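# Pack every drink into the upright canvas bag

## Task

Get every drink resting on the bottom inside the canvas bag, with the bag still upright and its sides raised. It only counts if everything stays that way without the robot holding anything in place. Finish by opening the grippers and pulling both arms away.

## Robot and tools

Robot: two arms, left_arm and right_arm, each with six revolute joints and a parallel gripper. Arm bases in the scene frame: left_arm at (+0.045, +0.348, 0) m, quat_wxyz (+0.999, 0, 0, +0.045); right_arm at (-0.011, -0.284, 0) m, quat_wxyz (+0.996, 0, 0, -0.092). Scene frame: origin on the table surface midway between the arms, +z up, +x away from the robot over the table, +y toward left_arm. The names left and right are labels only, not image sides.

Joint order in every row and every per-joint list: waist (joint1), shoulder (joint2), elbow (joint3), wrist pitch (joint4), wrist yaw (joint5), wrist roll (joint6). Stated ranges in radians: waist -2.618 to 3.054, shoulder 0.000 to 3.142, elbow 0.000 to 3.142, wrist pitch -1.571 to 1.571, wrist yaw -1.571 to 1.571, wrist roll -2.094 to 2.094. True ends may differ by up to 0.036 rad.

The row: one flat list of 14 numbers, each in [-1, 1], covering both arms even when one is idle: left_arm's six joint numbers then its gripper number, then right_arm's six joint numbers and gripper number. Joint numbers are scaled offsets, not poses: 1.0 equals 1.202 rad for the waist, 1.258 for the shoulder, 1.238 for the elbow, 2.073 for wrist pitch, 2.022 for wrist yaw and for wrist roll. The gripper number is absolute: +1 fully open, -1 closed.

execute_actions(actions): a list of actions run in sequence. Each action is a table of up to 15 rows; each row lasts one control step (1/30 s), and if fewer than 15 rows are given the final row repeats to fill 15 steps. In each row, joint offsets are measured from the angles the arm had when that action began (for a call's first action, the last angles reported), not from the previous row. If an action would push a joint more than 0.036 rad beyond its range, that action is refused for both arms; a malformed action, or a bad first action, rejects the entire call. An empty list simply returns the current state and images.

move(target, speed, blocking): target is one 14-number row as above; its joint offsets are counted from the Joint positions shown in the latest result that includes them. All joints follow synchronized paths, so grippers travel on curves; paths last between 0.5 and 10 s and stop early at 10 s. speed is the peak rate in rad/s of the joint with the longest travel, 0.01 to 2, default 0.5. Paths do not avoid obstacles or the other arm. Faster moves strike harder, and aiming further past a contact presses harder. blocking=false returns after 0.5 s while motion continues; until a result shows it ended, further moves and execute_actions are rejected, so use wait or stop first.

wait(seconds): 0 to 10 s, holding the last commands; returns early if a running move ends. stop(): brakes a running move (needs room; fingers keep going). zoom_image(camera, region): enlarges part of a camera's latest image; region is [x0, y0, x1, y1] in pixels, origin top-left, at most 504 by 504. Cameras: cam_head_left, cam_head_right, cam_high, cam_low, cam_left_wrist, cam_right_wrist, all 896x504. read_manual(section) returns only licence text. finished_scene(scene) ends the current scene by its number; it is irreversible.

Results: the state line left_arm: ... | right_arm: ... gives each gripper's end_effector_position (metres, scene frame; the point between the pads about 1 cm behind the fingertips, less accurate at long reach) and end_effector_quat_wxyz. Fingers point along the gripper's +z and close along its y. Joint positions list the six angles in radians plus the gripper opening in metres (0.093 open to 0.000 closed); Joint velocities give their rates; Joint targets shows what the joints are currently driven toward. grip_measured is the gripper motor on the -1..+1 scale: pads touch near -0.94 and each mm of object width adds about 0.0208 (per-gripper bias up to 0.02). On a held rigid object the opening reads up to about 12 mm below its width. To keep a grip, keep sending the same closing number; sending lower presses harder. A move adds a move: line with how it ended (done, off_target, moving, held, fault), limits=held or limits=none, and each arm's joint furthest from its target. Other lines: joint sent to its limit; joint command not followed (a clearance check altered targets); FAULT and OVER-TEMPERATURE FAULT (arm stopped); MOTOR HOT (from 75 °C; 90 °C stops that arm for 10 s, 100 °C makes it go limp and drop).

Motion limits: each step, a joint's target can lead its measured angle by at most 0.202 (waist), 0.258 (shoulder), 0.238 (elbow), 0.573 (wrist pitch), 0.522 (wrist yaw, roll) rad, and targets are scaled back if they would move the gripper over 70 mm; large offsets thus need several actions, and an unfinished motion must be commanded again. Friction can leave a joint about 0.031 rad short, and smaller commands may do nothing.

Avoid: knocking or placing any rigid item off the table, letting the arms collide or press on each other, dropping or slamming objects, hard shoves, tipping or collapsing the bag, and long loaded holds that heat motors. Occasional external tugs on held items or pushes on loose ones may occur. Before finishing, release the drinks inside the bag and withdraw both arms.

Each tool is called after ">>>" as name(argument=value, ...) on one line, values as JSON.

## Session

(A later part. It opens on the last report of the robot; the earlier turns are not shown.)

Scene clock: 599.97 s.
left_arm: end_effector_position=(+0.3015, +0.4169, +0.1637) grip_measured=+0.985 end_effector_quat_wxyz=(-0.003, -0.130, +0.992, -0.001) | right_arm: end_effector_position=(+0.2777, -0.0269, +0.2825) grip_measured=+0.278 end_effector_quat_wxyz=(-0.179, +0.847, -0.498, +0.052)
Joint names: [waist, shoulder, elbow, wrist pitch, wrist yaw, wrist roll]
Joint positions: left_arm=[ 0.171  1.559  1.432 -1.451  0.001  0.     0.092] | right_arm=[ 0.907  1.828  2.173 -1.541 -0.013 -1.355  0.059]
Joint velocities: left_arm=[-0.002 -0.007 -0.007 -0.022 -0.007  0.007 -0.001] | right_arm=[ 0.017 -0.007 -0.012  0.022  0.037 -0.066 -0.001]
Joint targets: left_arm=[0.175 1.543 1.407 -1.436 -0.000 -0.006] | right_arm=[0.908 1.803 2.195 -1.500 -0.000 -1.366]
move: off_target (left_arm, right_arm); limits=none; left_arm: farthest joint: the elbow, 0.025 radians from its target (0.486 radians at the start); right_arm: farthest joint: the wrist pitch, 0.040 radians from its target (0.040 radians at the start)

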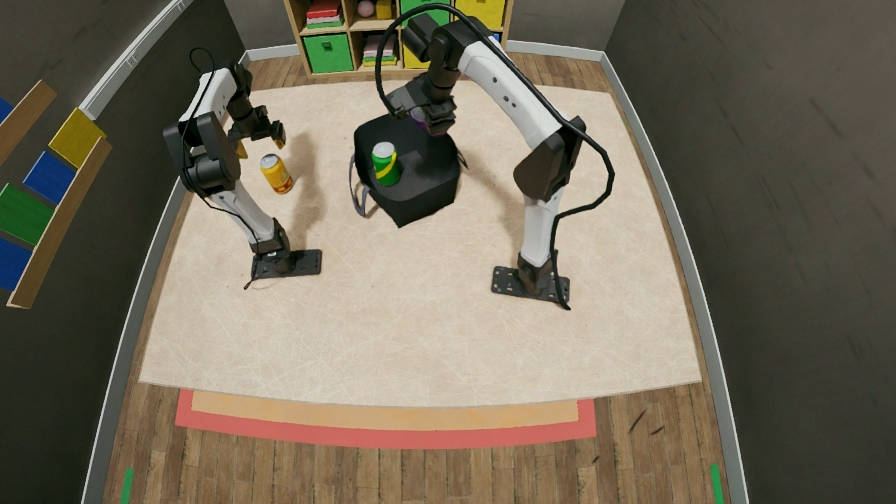

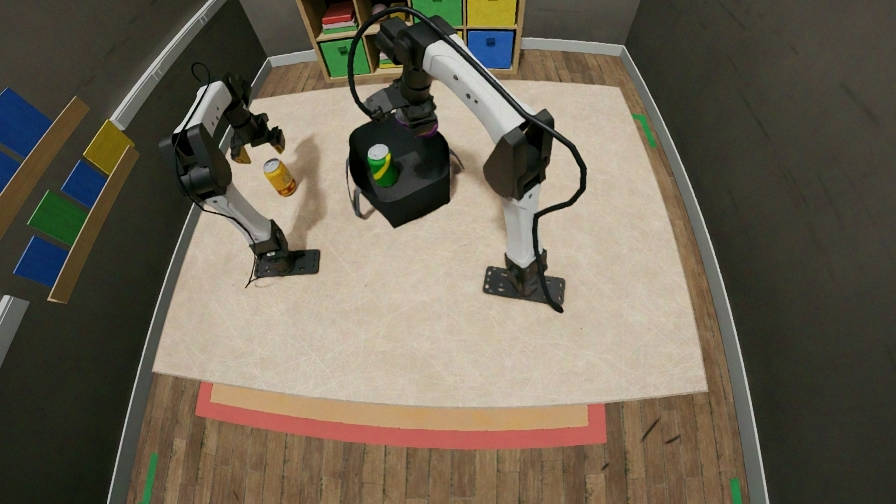

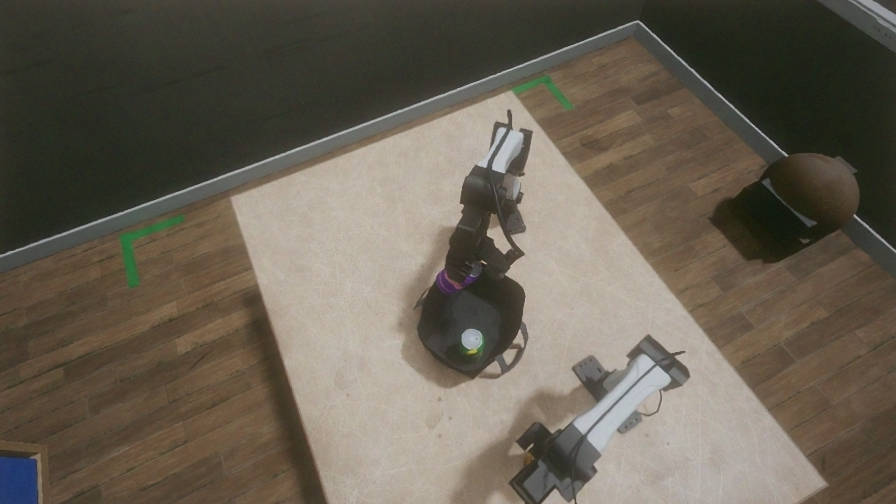

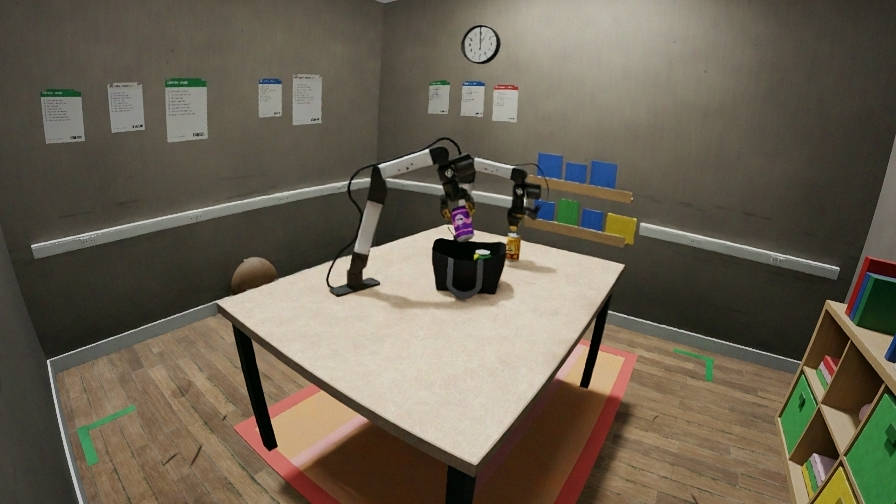

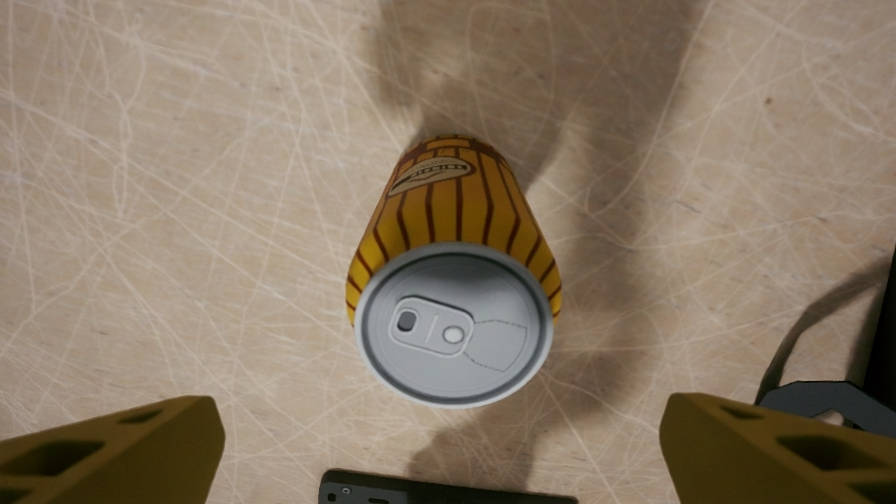

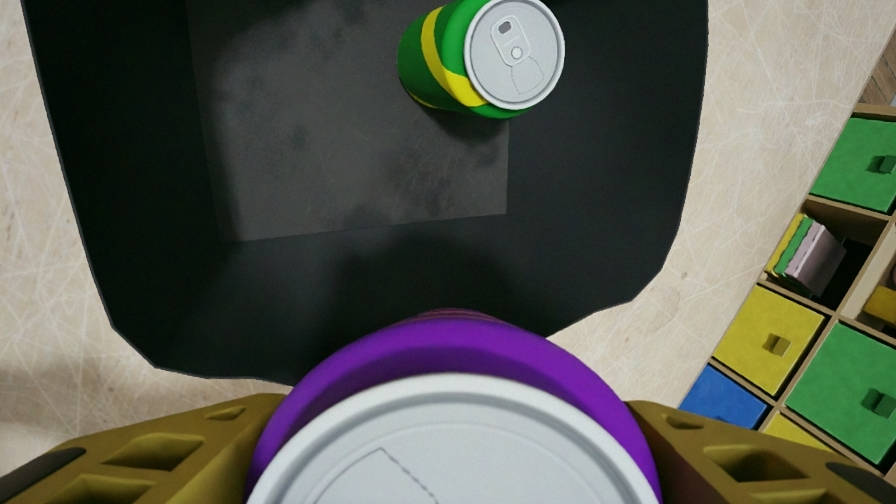

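>>> move(target=[0, 0, -0.2698, 0.1616, 0, 0, 0.85, -0.114, 0.1431, 0.0178, 0.015, -0.276, -0.0054, 0.18], speed=0.6)

Scene clock: 721.63 s.
left_arm: end_effector_position=(+0.3004, +0.4166, +0.0854) grip_measured=+0.852 end_effector_quat_wxyz=(+0.001, -0.130, +0.991, -0.000) | right_arm: end_effector_position=(+0.2794, +0.0148, +0.2381) grip_measured=+0.278 end_effector_quat_wxyz=(-0.189, +0.807, -0.518, -0.210)
Joint names: [waist, shoulder, elbow, wrist pitch, wrist yaw, wrist roll]
Joint positions: left_arm=[ 0.171  1.559  1.12  -1.13   0.001  0.     0.086] | right_arm=[ 0.775  2.008  2.173 -1.535 -0.54  -1.355  0.059]
Joint velocities: left_arm=[-0.007  0.002  0.002 -0.051 -0.007 -0.051 -0.   ] | right_arm=[-0.012 -0.007  0.002 -0.051 -0.007  0.037 -0.001]
Joint targets: left_arm=[0.171 1.559 1.098 -1.115 0.001 0.001] | right_arm=[0.770 2.008 2.195 -1.510 -0.571 -1.366]
move: off_target (left_arm, right_arm); limits=none; left_arm: farthest joint: the elbow, 0.022 radians from its target (0.334 radians at the start); right_arm: farthest joint: the wrist yaw, 0.031 radians from its target (0.558 radians at the start)

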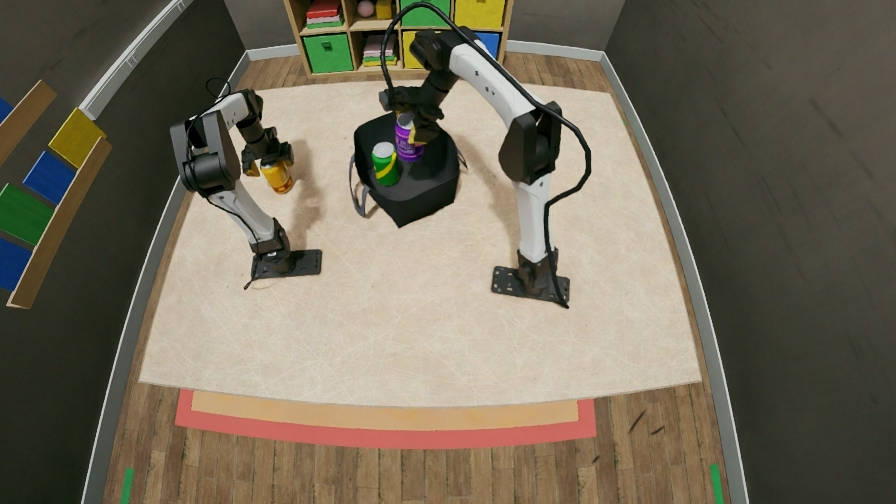

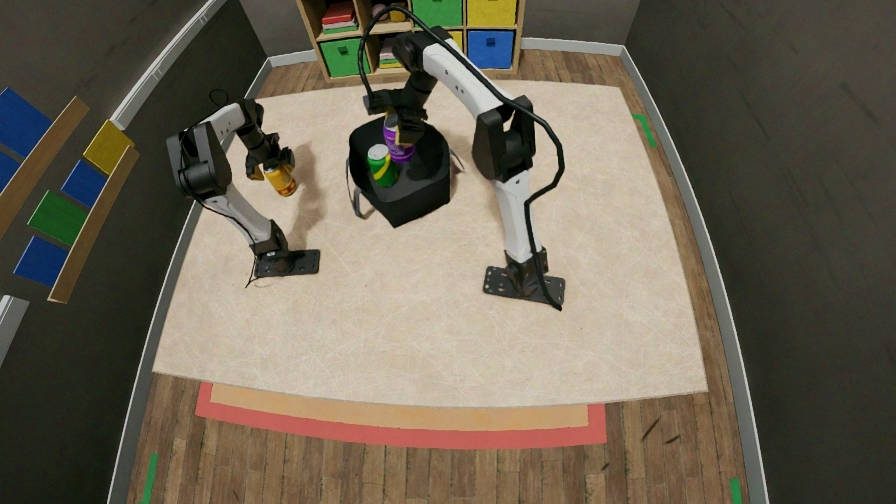

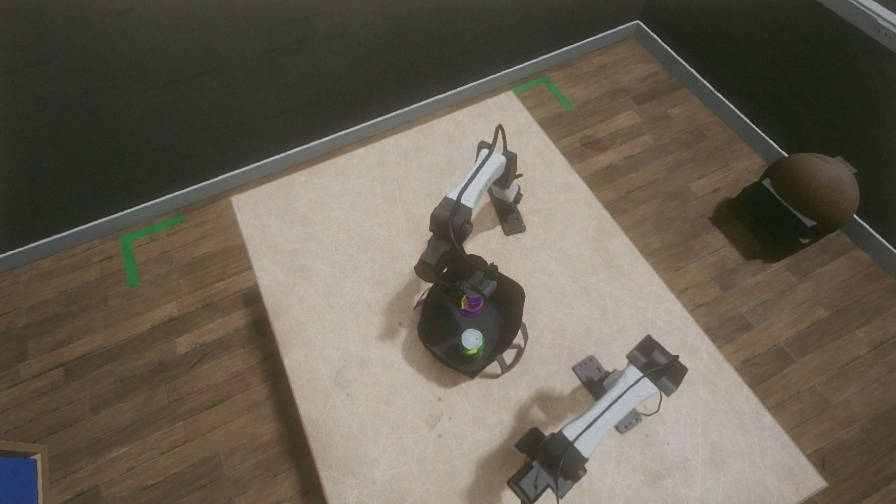

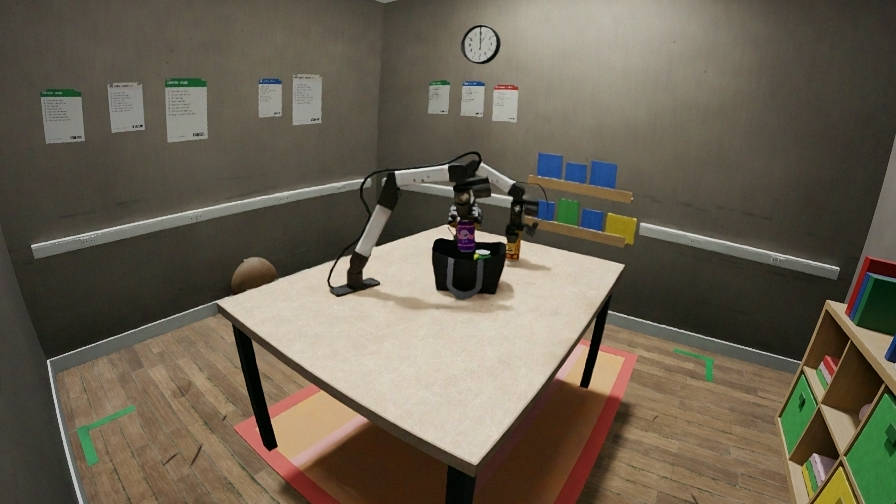

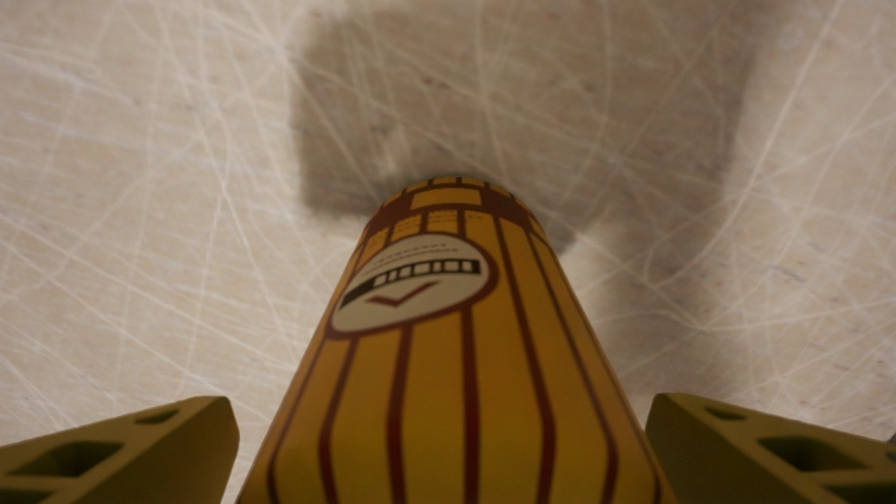

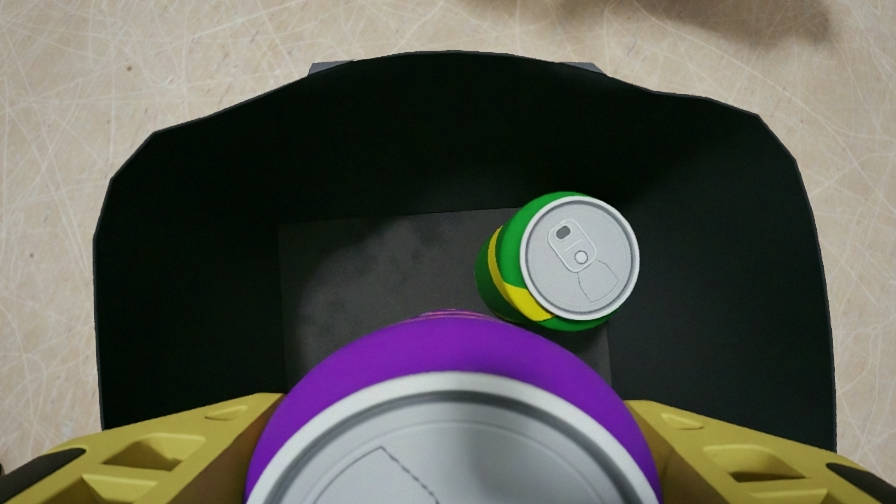

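>>> execute_actions(actions=[])

Scene clock: 760.47 s.
left_arm: end_effector_position=(+0.3005, +0.4166, +0.0854) grip_measured=+0.852 end_effector_quat_wxyz=(+0.001, -0.130, +0.991, -0.000) | right_arm: end_effector_position=(+0.2794, +0.0149, +0.2381) grip_measured=+0.278 end_effector_quat_wxyz=(-0.189, +0.807, -0.518, -0.210)
Joint names: [waist, shoulder, elbow, wrist pitch, wrist yaw, wrist roll]
Joint positions: left_arm=[ 0.171  1.559  1.12  -1.13   0.001  0.     0.086] | right_arm=[ 0.775  2.008  2.173 -1.535 -0.54  -1.355  0.059]
Joint velocities: left_arm=[ 0.012 -0.017  0.007 -0.051 -0.051 -0.022 -0.003] | right_arm=[ 0.007 -0.012 -0.017 -0.007  0.022  0.007  0.   ]
Joint targets: left_arm=[0.171 1.559 1.098 -1.115 0.001 0.001] | right_arm=[0.770 2.008 2.195 -1.510 -0.571 -1.366]

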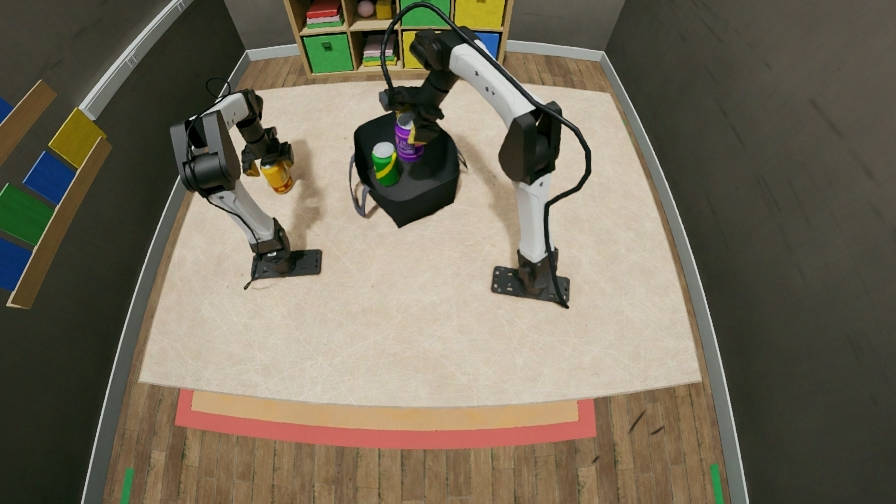

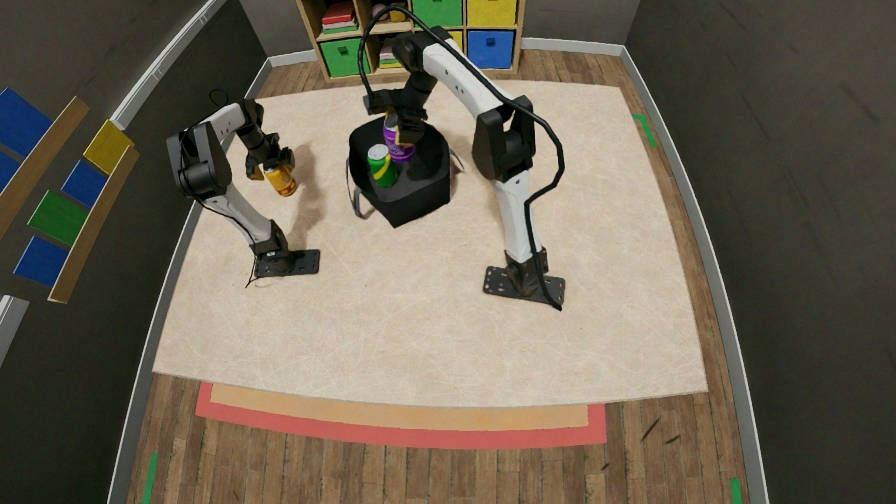

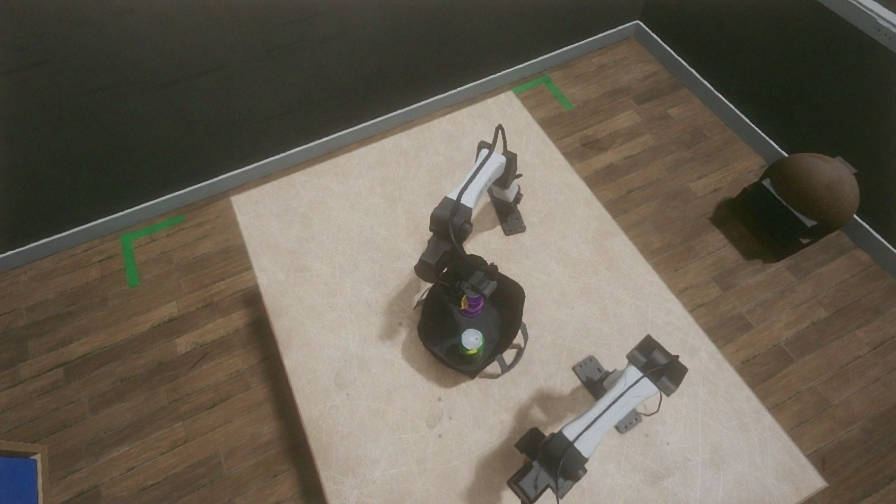

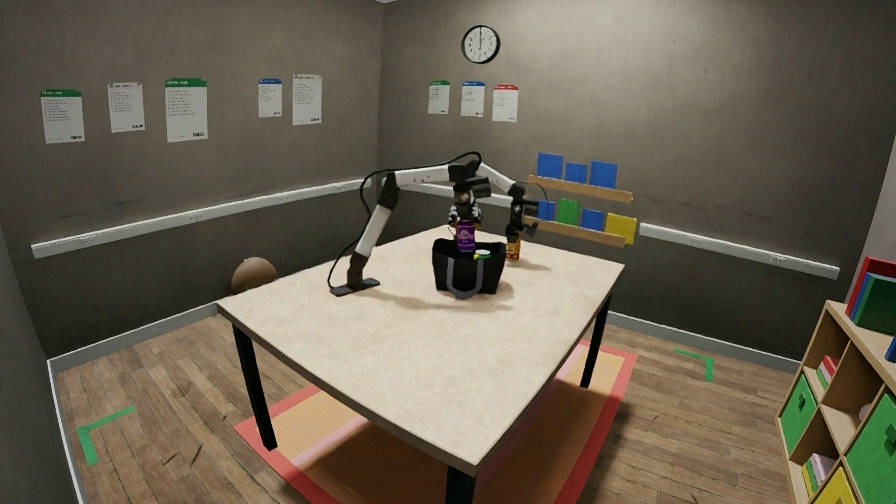

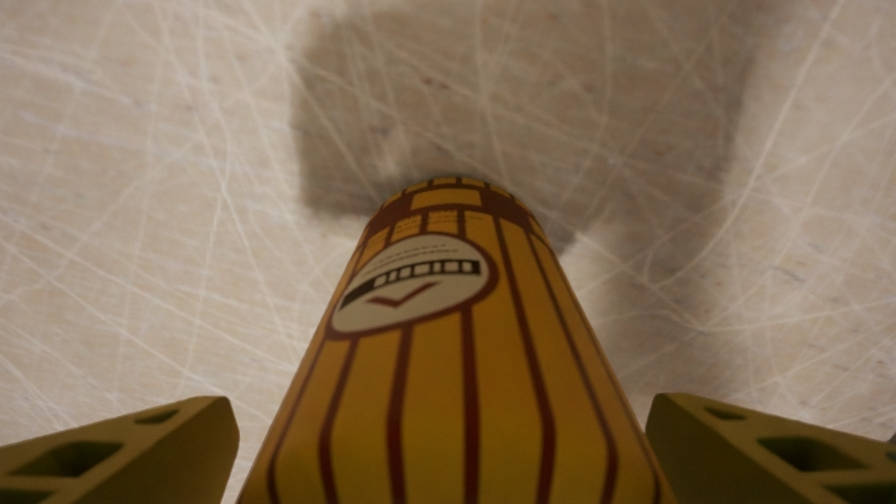

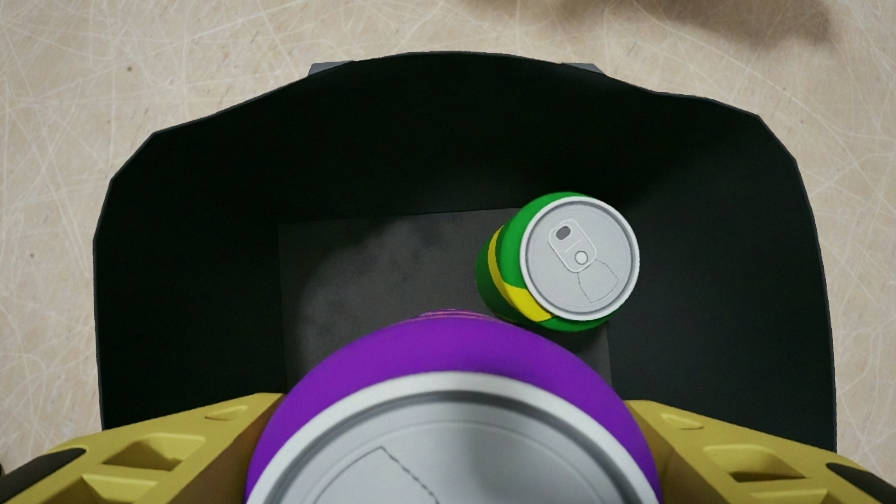

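>>> move(target=[0,0,-0.0178,0.0072,0,0,0.52, -0.0320,0.0368,-0.3659,0.2074,-0.0153,-0.0054,0.18], speed=0.4)

Scene clock: 798.33 s.
left_arm: end_effector_position=(+0.3005, +0.4166, +0.0854) grip_measured=+0.522 end_effector_quat_wxyz=(+0.002, -0.130, +0.991, -0.000) | right_arm: end_effector_position=(+0.3008, +0.0131, +0.1097) grip_measured=+0.278 end_effector_quat_wxyz=(-0.159, +0.796, -0.541, -0.222)
Joint names: [waist, shoulder, elbow, wrist pitch, wrist yaw, wrist roll]
Joint positions: left_arm=[ 0.171  1.559  1.12  -1.129  0.001  0.     0.07 ] | right_arm=[ 0.744  2.055  1.733 -1.123 -0.54  -1.355  0.059]
Joint velocities: left_arm=[-0.002 -0.007 -0.007  0.007  0.007  0.007 -0.   ] | right_arm=[ 0.002 -0.012 -0.012  0.037 -0.051  0.007 -0.001]
Joint targets: left_arm=[0.171 1.559 1.098 -1.115 0.001 0.000] | right_arm=[0.737 2.055 1.720 -1.104 -0.571 -1.366]
move: off_target (left_arm, right_arm); limits=none; left_arm: farthest joint: the elbow, 0.022 radians from its target (0.022 radians at the start); right_arm: farthest joint: the wrist yaw, 0.030 radians from its target (0.030 radians at the start)

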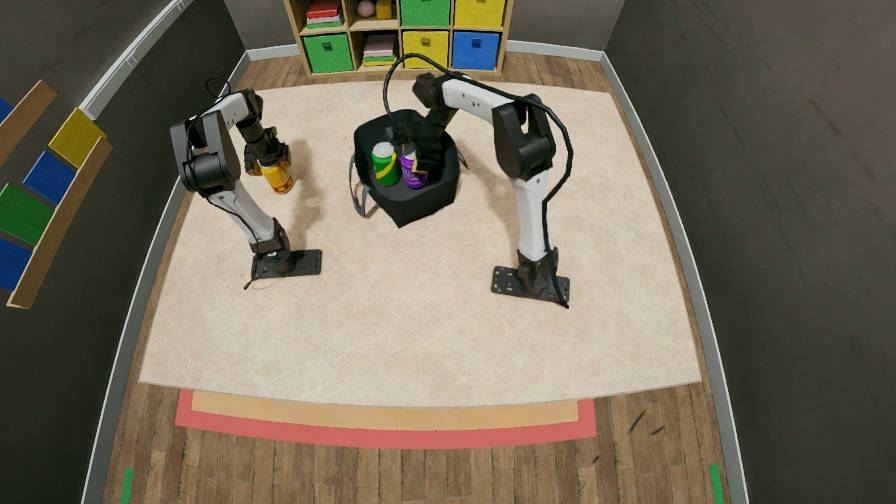

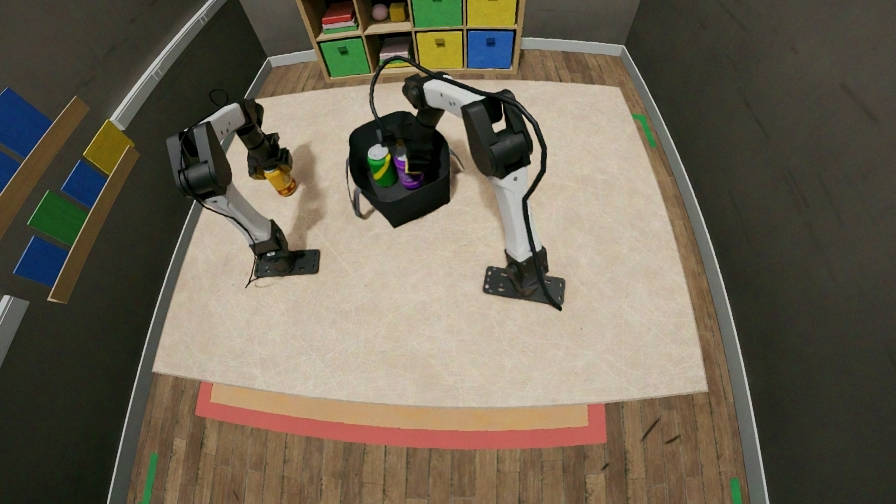

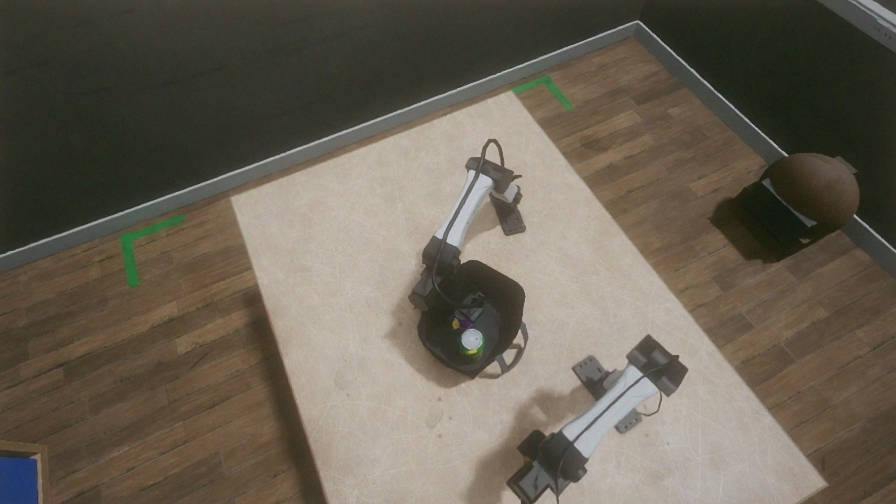

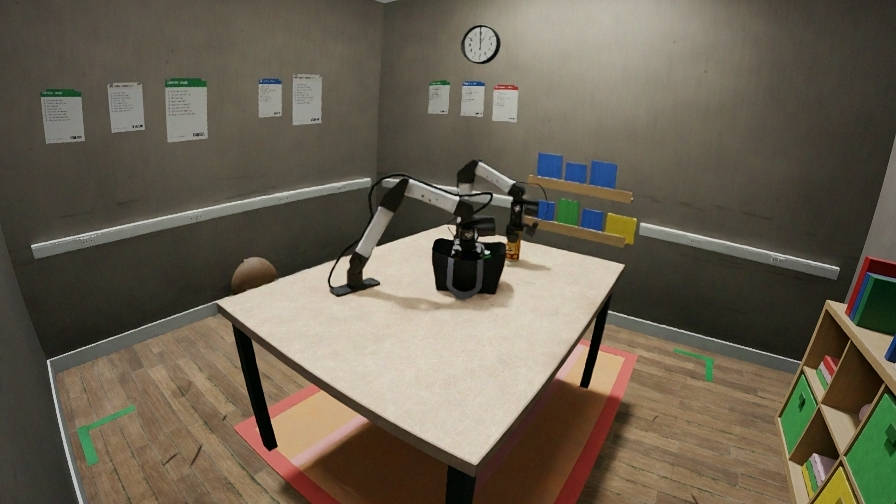

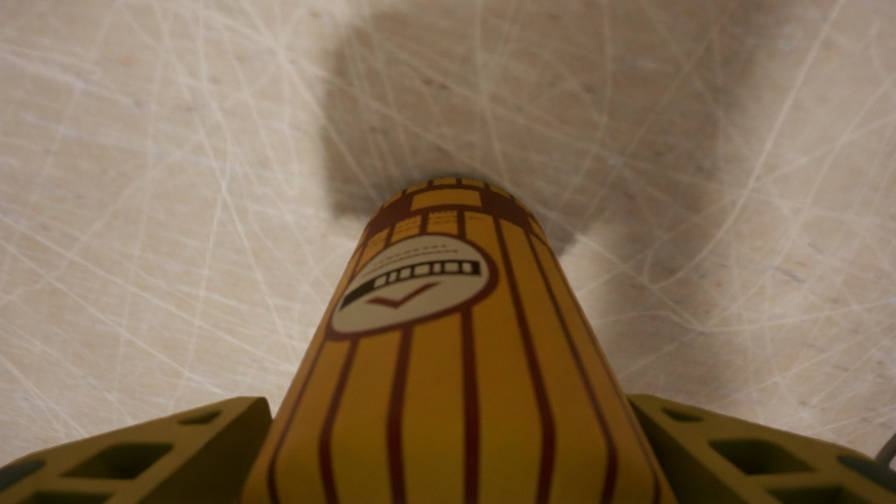

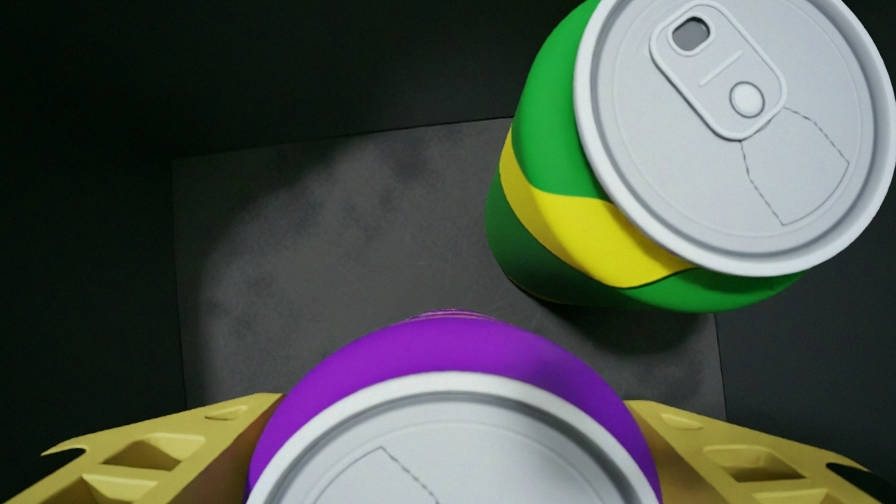

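>>> zoom_image(camera="cam_head_left", region=[335, 90, 485, 240])

>>> zoom_image(camera="cam_high", region=[400, 240, 550, 390])

Region (335, 90, 485, 240) of cam_head_left's 896x504 image, scaled by 3.360, with more detail than that image has.

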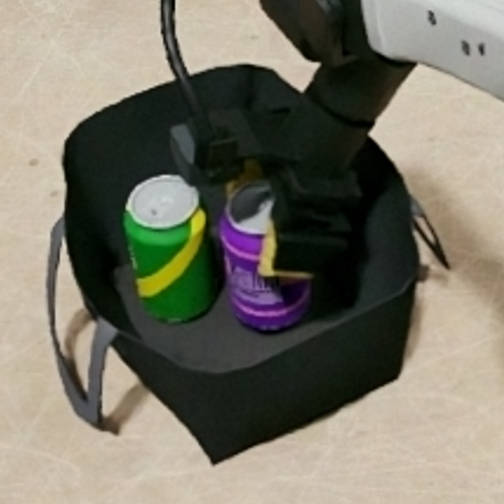

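Region (400, 240, 550, 390) of cam_high's 896x504 image, scaled by 3.360, with more detail than that image has.

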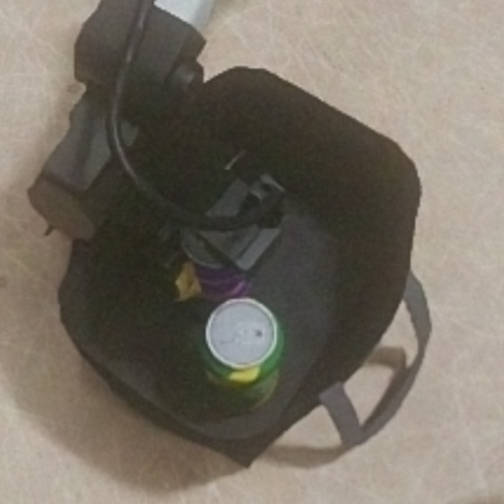

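>>> execute_actions(actions=[[
[0,0,-0.0178,0.0068,0,0,0.50, -0.0058,0.000,-0.0120,0.0098,-0.0153,-0.0054,0.18],
[0,0,-0.0178,0.0068,0,0,0.48, -0.0058,0.001,-0.0145,0.0109,-0.0153,-0.0054,0.18],
[0,0,-0.0178,0.0068,0,0,0.46, -0.0058,0.001,-0.0178,0.0123,-0.0153,-0.0054,0.18],
[0,0,-0.0178,0.0068,0,0,0.44, -0.0058,0.002,-0.0215,0.0139,-0.0153,-0.0054,0.18],
[0,0,-0.0178,0.0068,0,0,0.42, -0.0058,0.002,-0.0255,0.0156,-0.0153,-0.0054,0.18],
[0,0,-0.0178,0.0068,0,0,0.40, -0.0058,0.003,-0.0295,0.0173,-0.0153,-0.0054,0.18],
[0,0,-0.0178,0.0068,0,0,0.375, -0.0058,0.003,-0.0333,0.0189,-0.0153,-0.0054,0.18],
[0,0,-0.0178,0.0068,0,0,0.35, -0.0058,0.004,-0.0368,0.0204,-0.0153,-0.0054,0.18],
[0,0,-0.0178,0.0068,0,0,0.325, -0.0058,0.004,-0.0398,0.0217,-0.0153,-0.0054,0.18],
[0,0,-0.0178,0.0068,0,0,0.30, -0.0058,0.004,-0.0422,0.0227,-0.0153,-0.0054,0.18],
[0,0,-0.0178,0.0068,0,0,0.275, -0.0058,0.004,-0.0438,0.0233,-0.0153,-0.0054,0.18],
[0,0,-0.0178,0.0068,0,0,0.25, -0.0058,0.004,-0.0444,0.0236,-0.0153,-0.0054,0.18],
[0,0,-0.0178,0.0068,0,0,0.225, -0.0058,0.004,-0.0444,0.0236,-0.0153,-0.0054,0.18],
[0,0,-0.0178,0.0068,0,0,0.20, -0.0058,0.004,-0.0444,0.0236,-0.0153,-0.0054,0.18],
[0,0,-0.0178,0.0068,0,0,0.18, -0.0058,0.004,-0.0444,0.0236,-0.0153,-0.0054,0.18]
]])

Scene clock: 847.03 s.
left_arm: end_effector_position=(+0.3010, +0.4153, +0.0854) grip_measured=+0.259 end_effector_quat_wxyz=(+0.002, -0.130, +0.991, -0.004) | right_arm: end_effector_position=(+0.2980, +0.0117, +0.1006) grip_measured=+0.278 end_effector_quat_wxyz=(-0.155, +0.795, -0.541, -0.226)
Joint names: [waist, shoulder, elbow, wrist pitch, wrist yaw, wrist roll]
Joint positions: left_arm=[ 0.171  1.559  1.12  -1.129  0.009  0.     0.058] | right_arm=[ 0.743  2.055  1.696 -1.098 -0.545 -1.356  0.059]
Joint velocities: left_arm=[-0.007  0.002  0.002  0.051 -0.037  0.051 -0.001] | right_arm=[-0.007 -0.007 -0.007 -0.007  0.007 -0.066  0.001]
Joint targets: left_arm=[0.171 1.559 1.098 -1.115 0.001 0.000] | right_arm=[0.737 2.060 1.678 -1.075 -0.572 -1.366]

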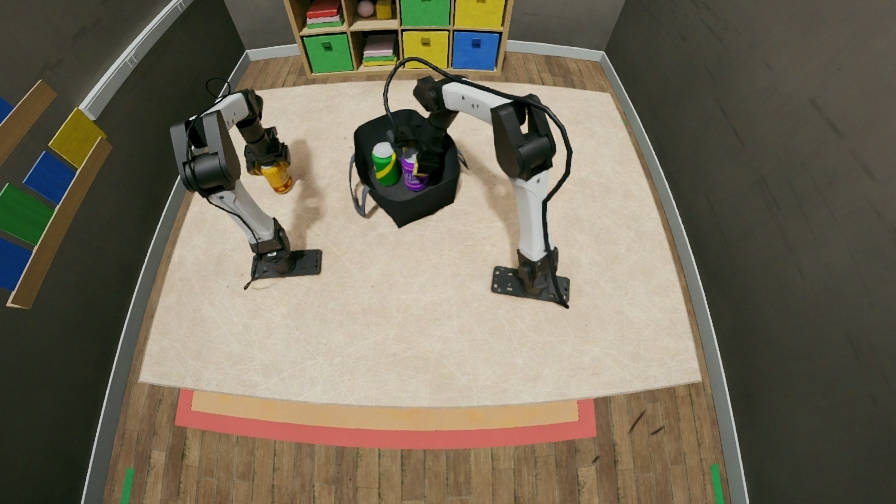

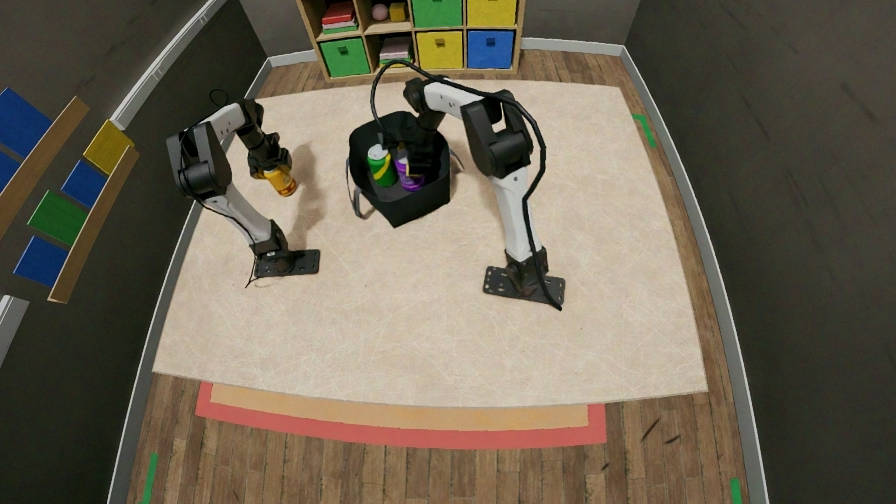

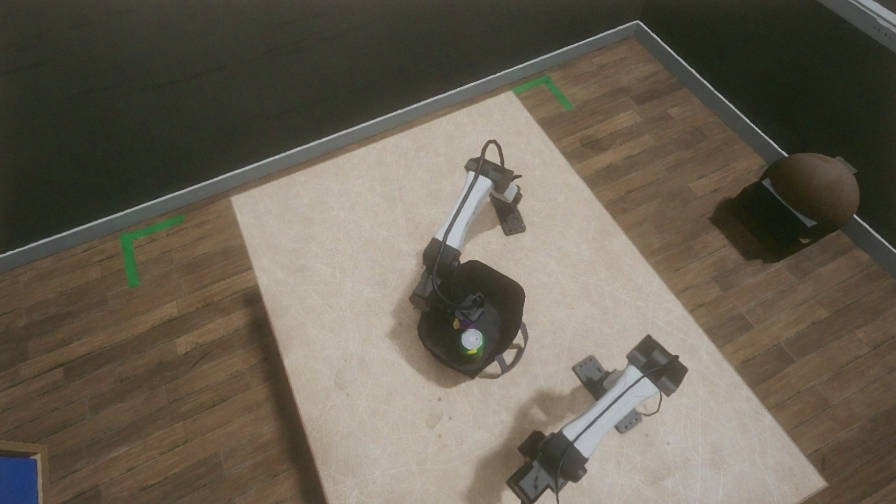

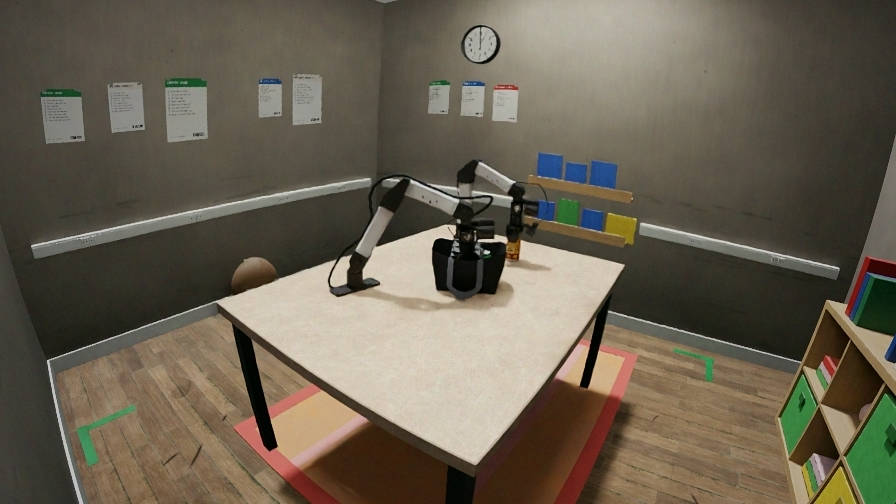

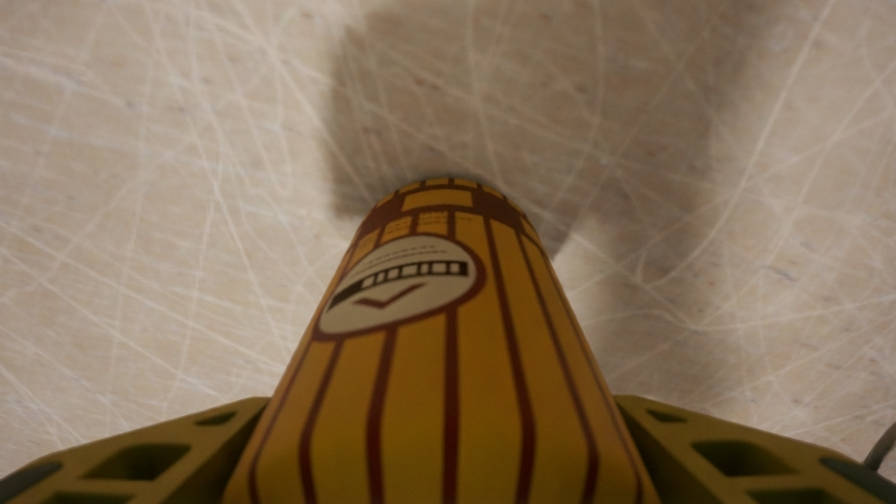

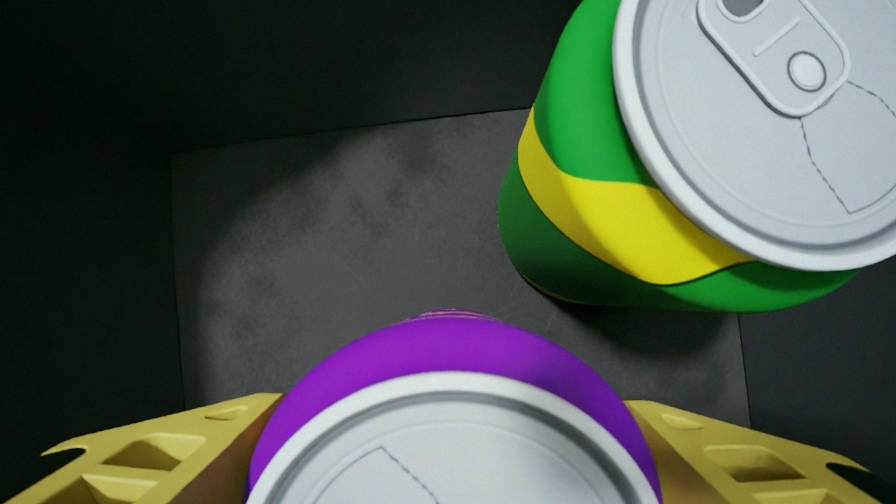

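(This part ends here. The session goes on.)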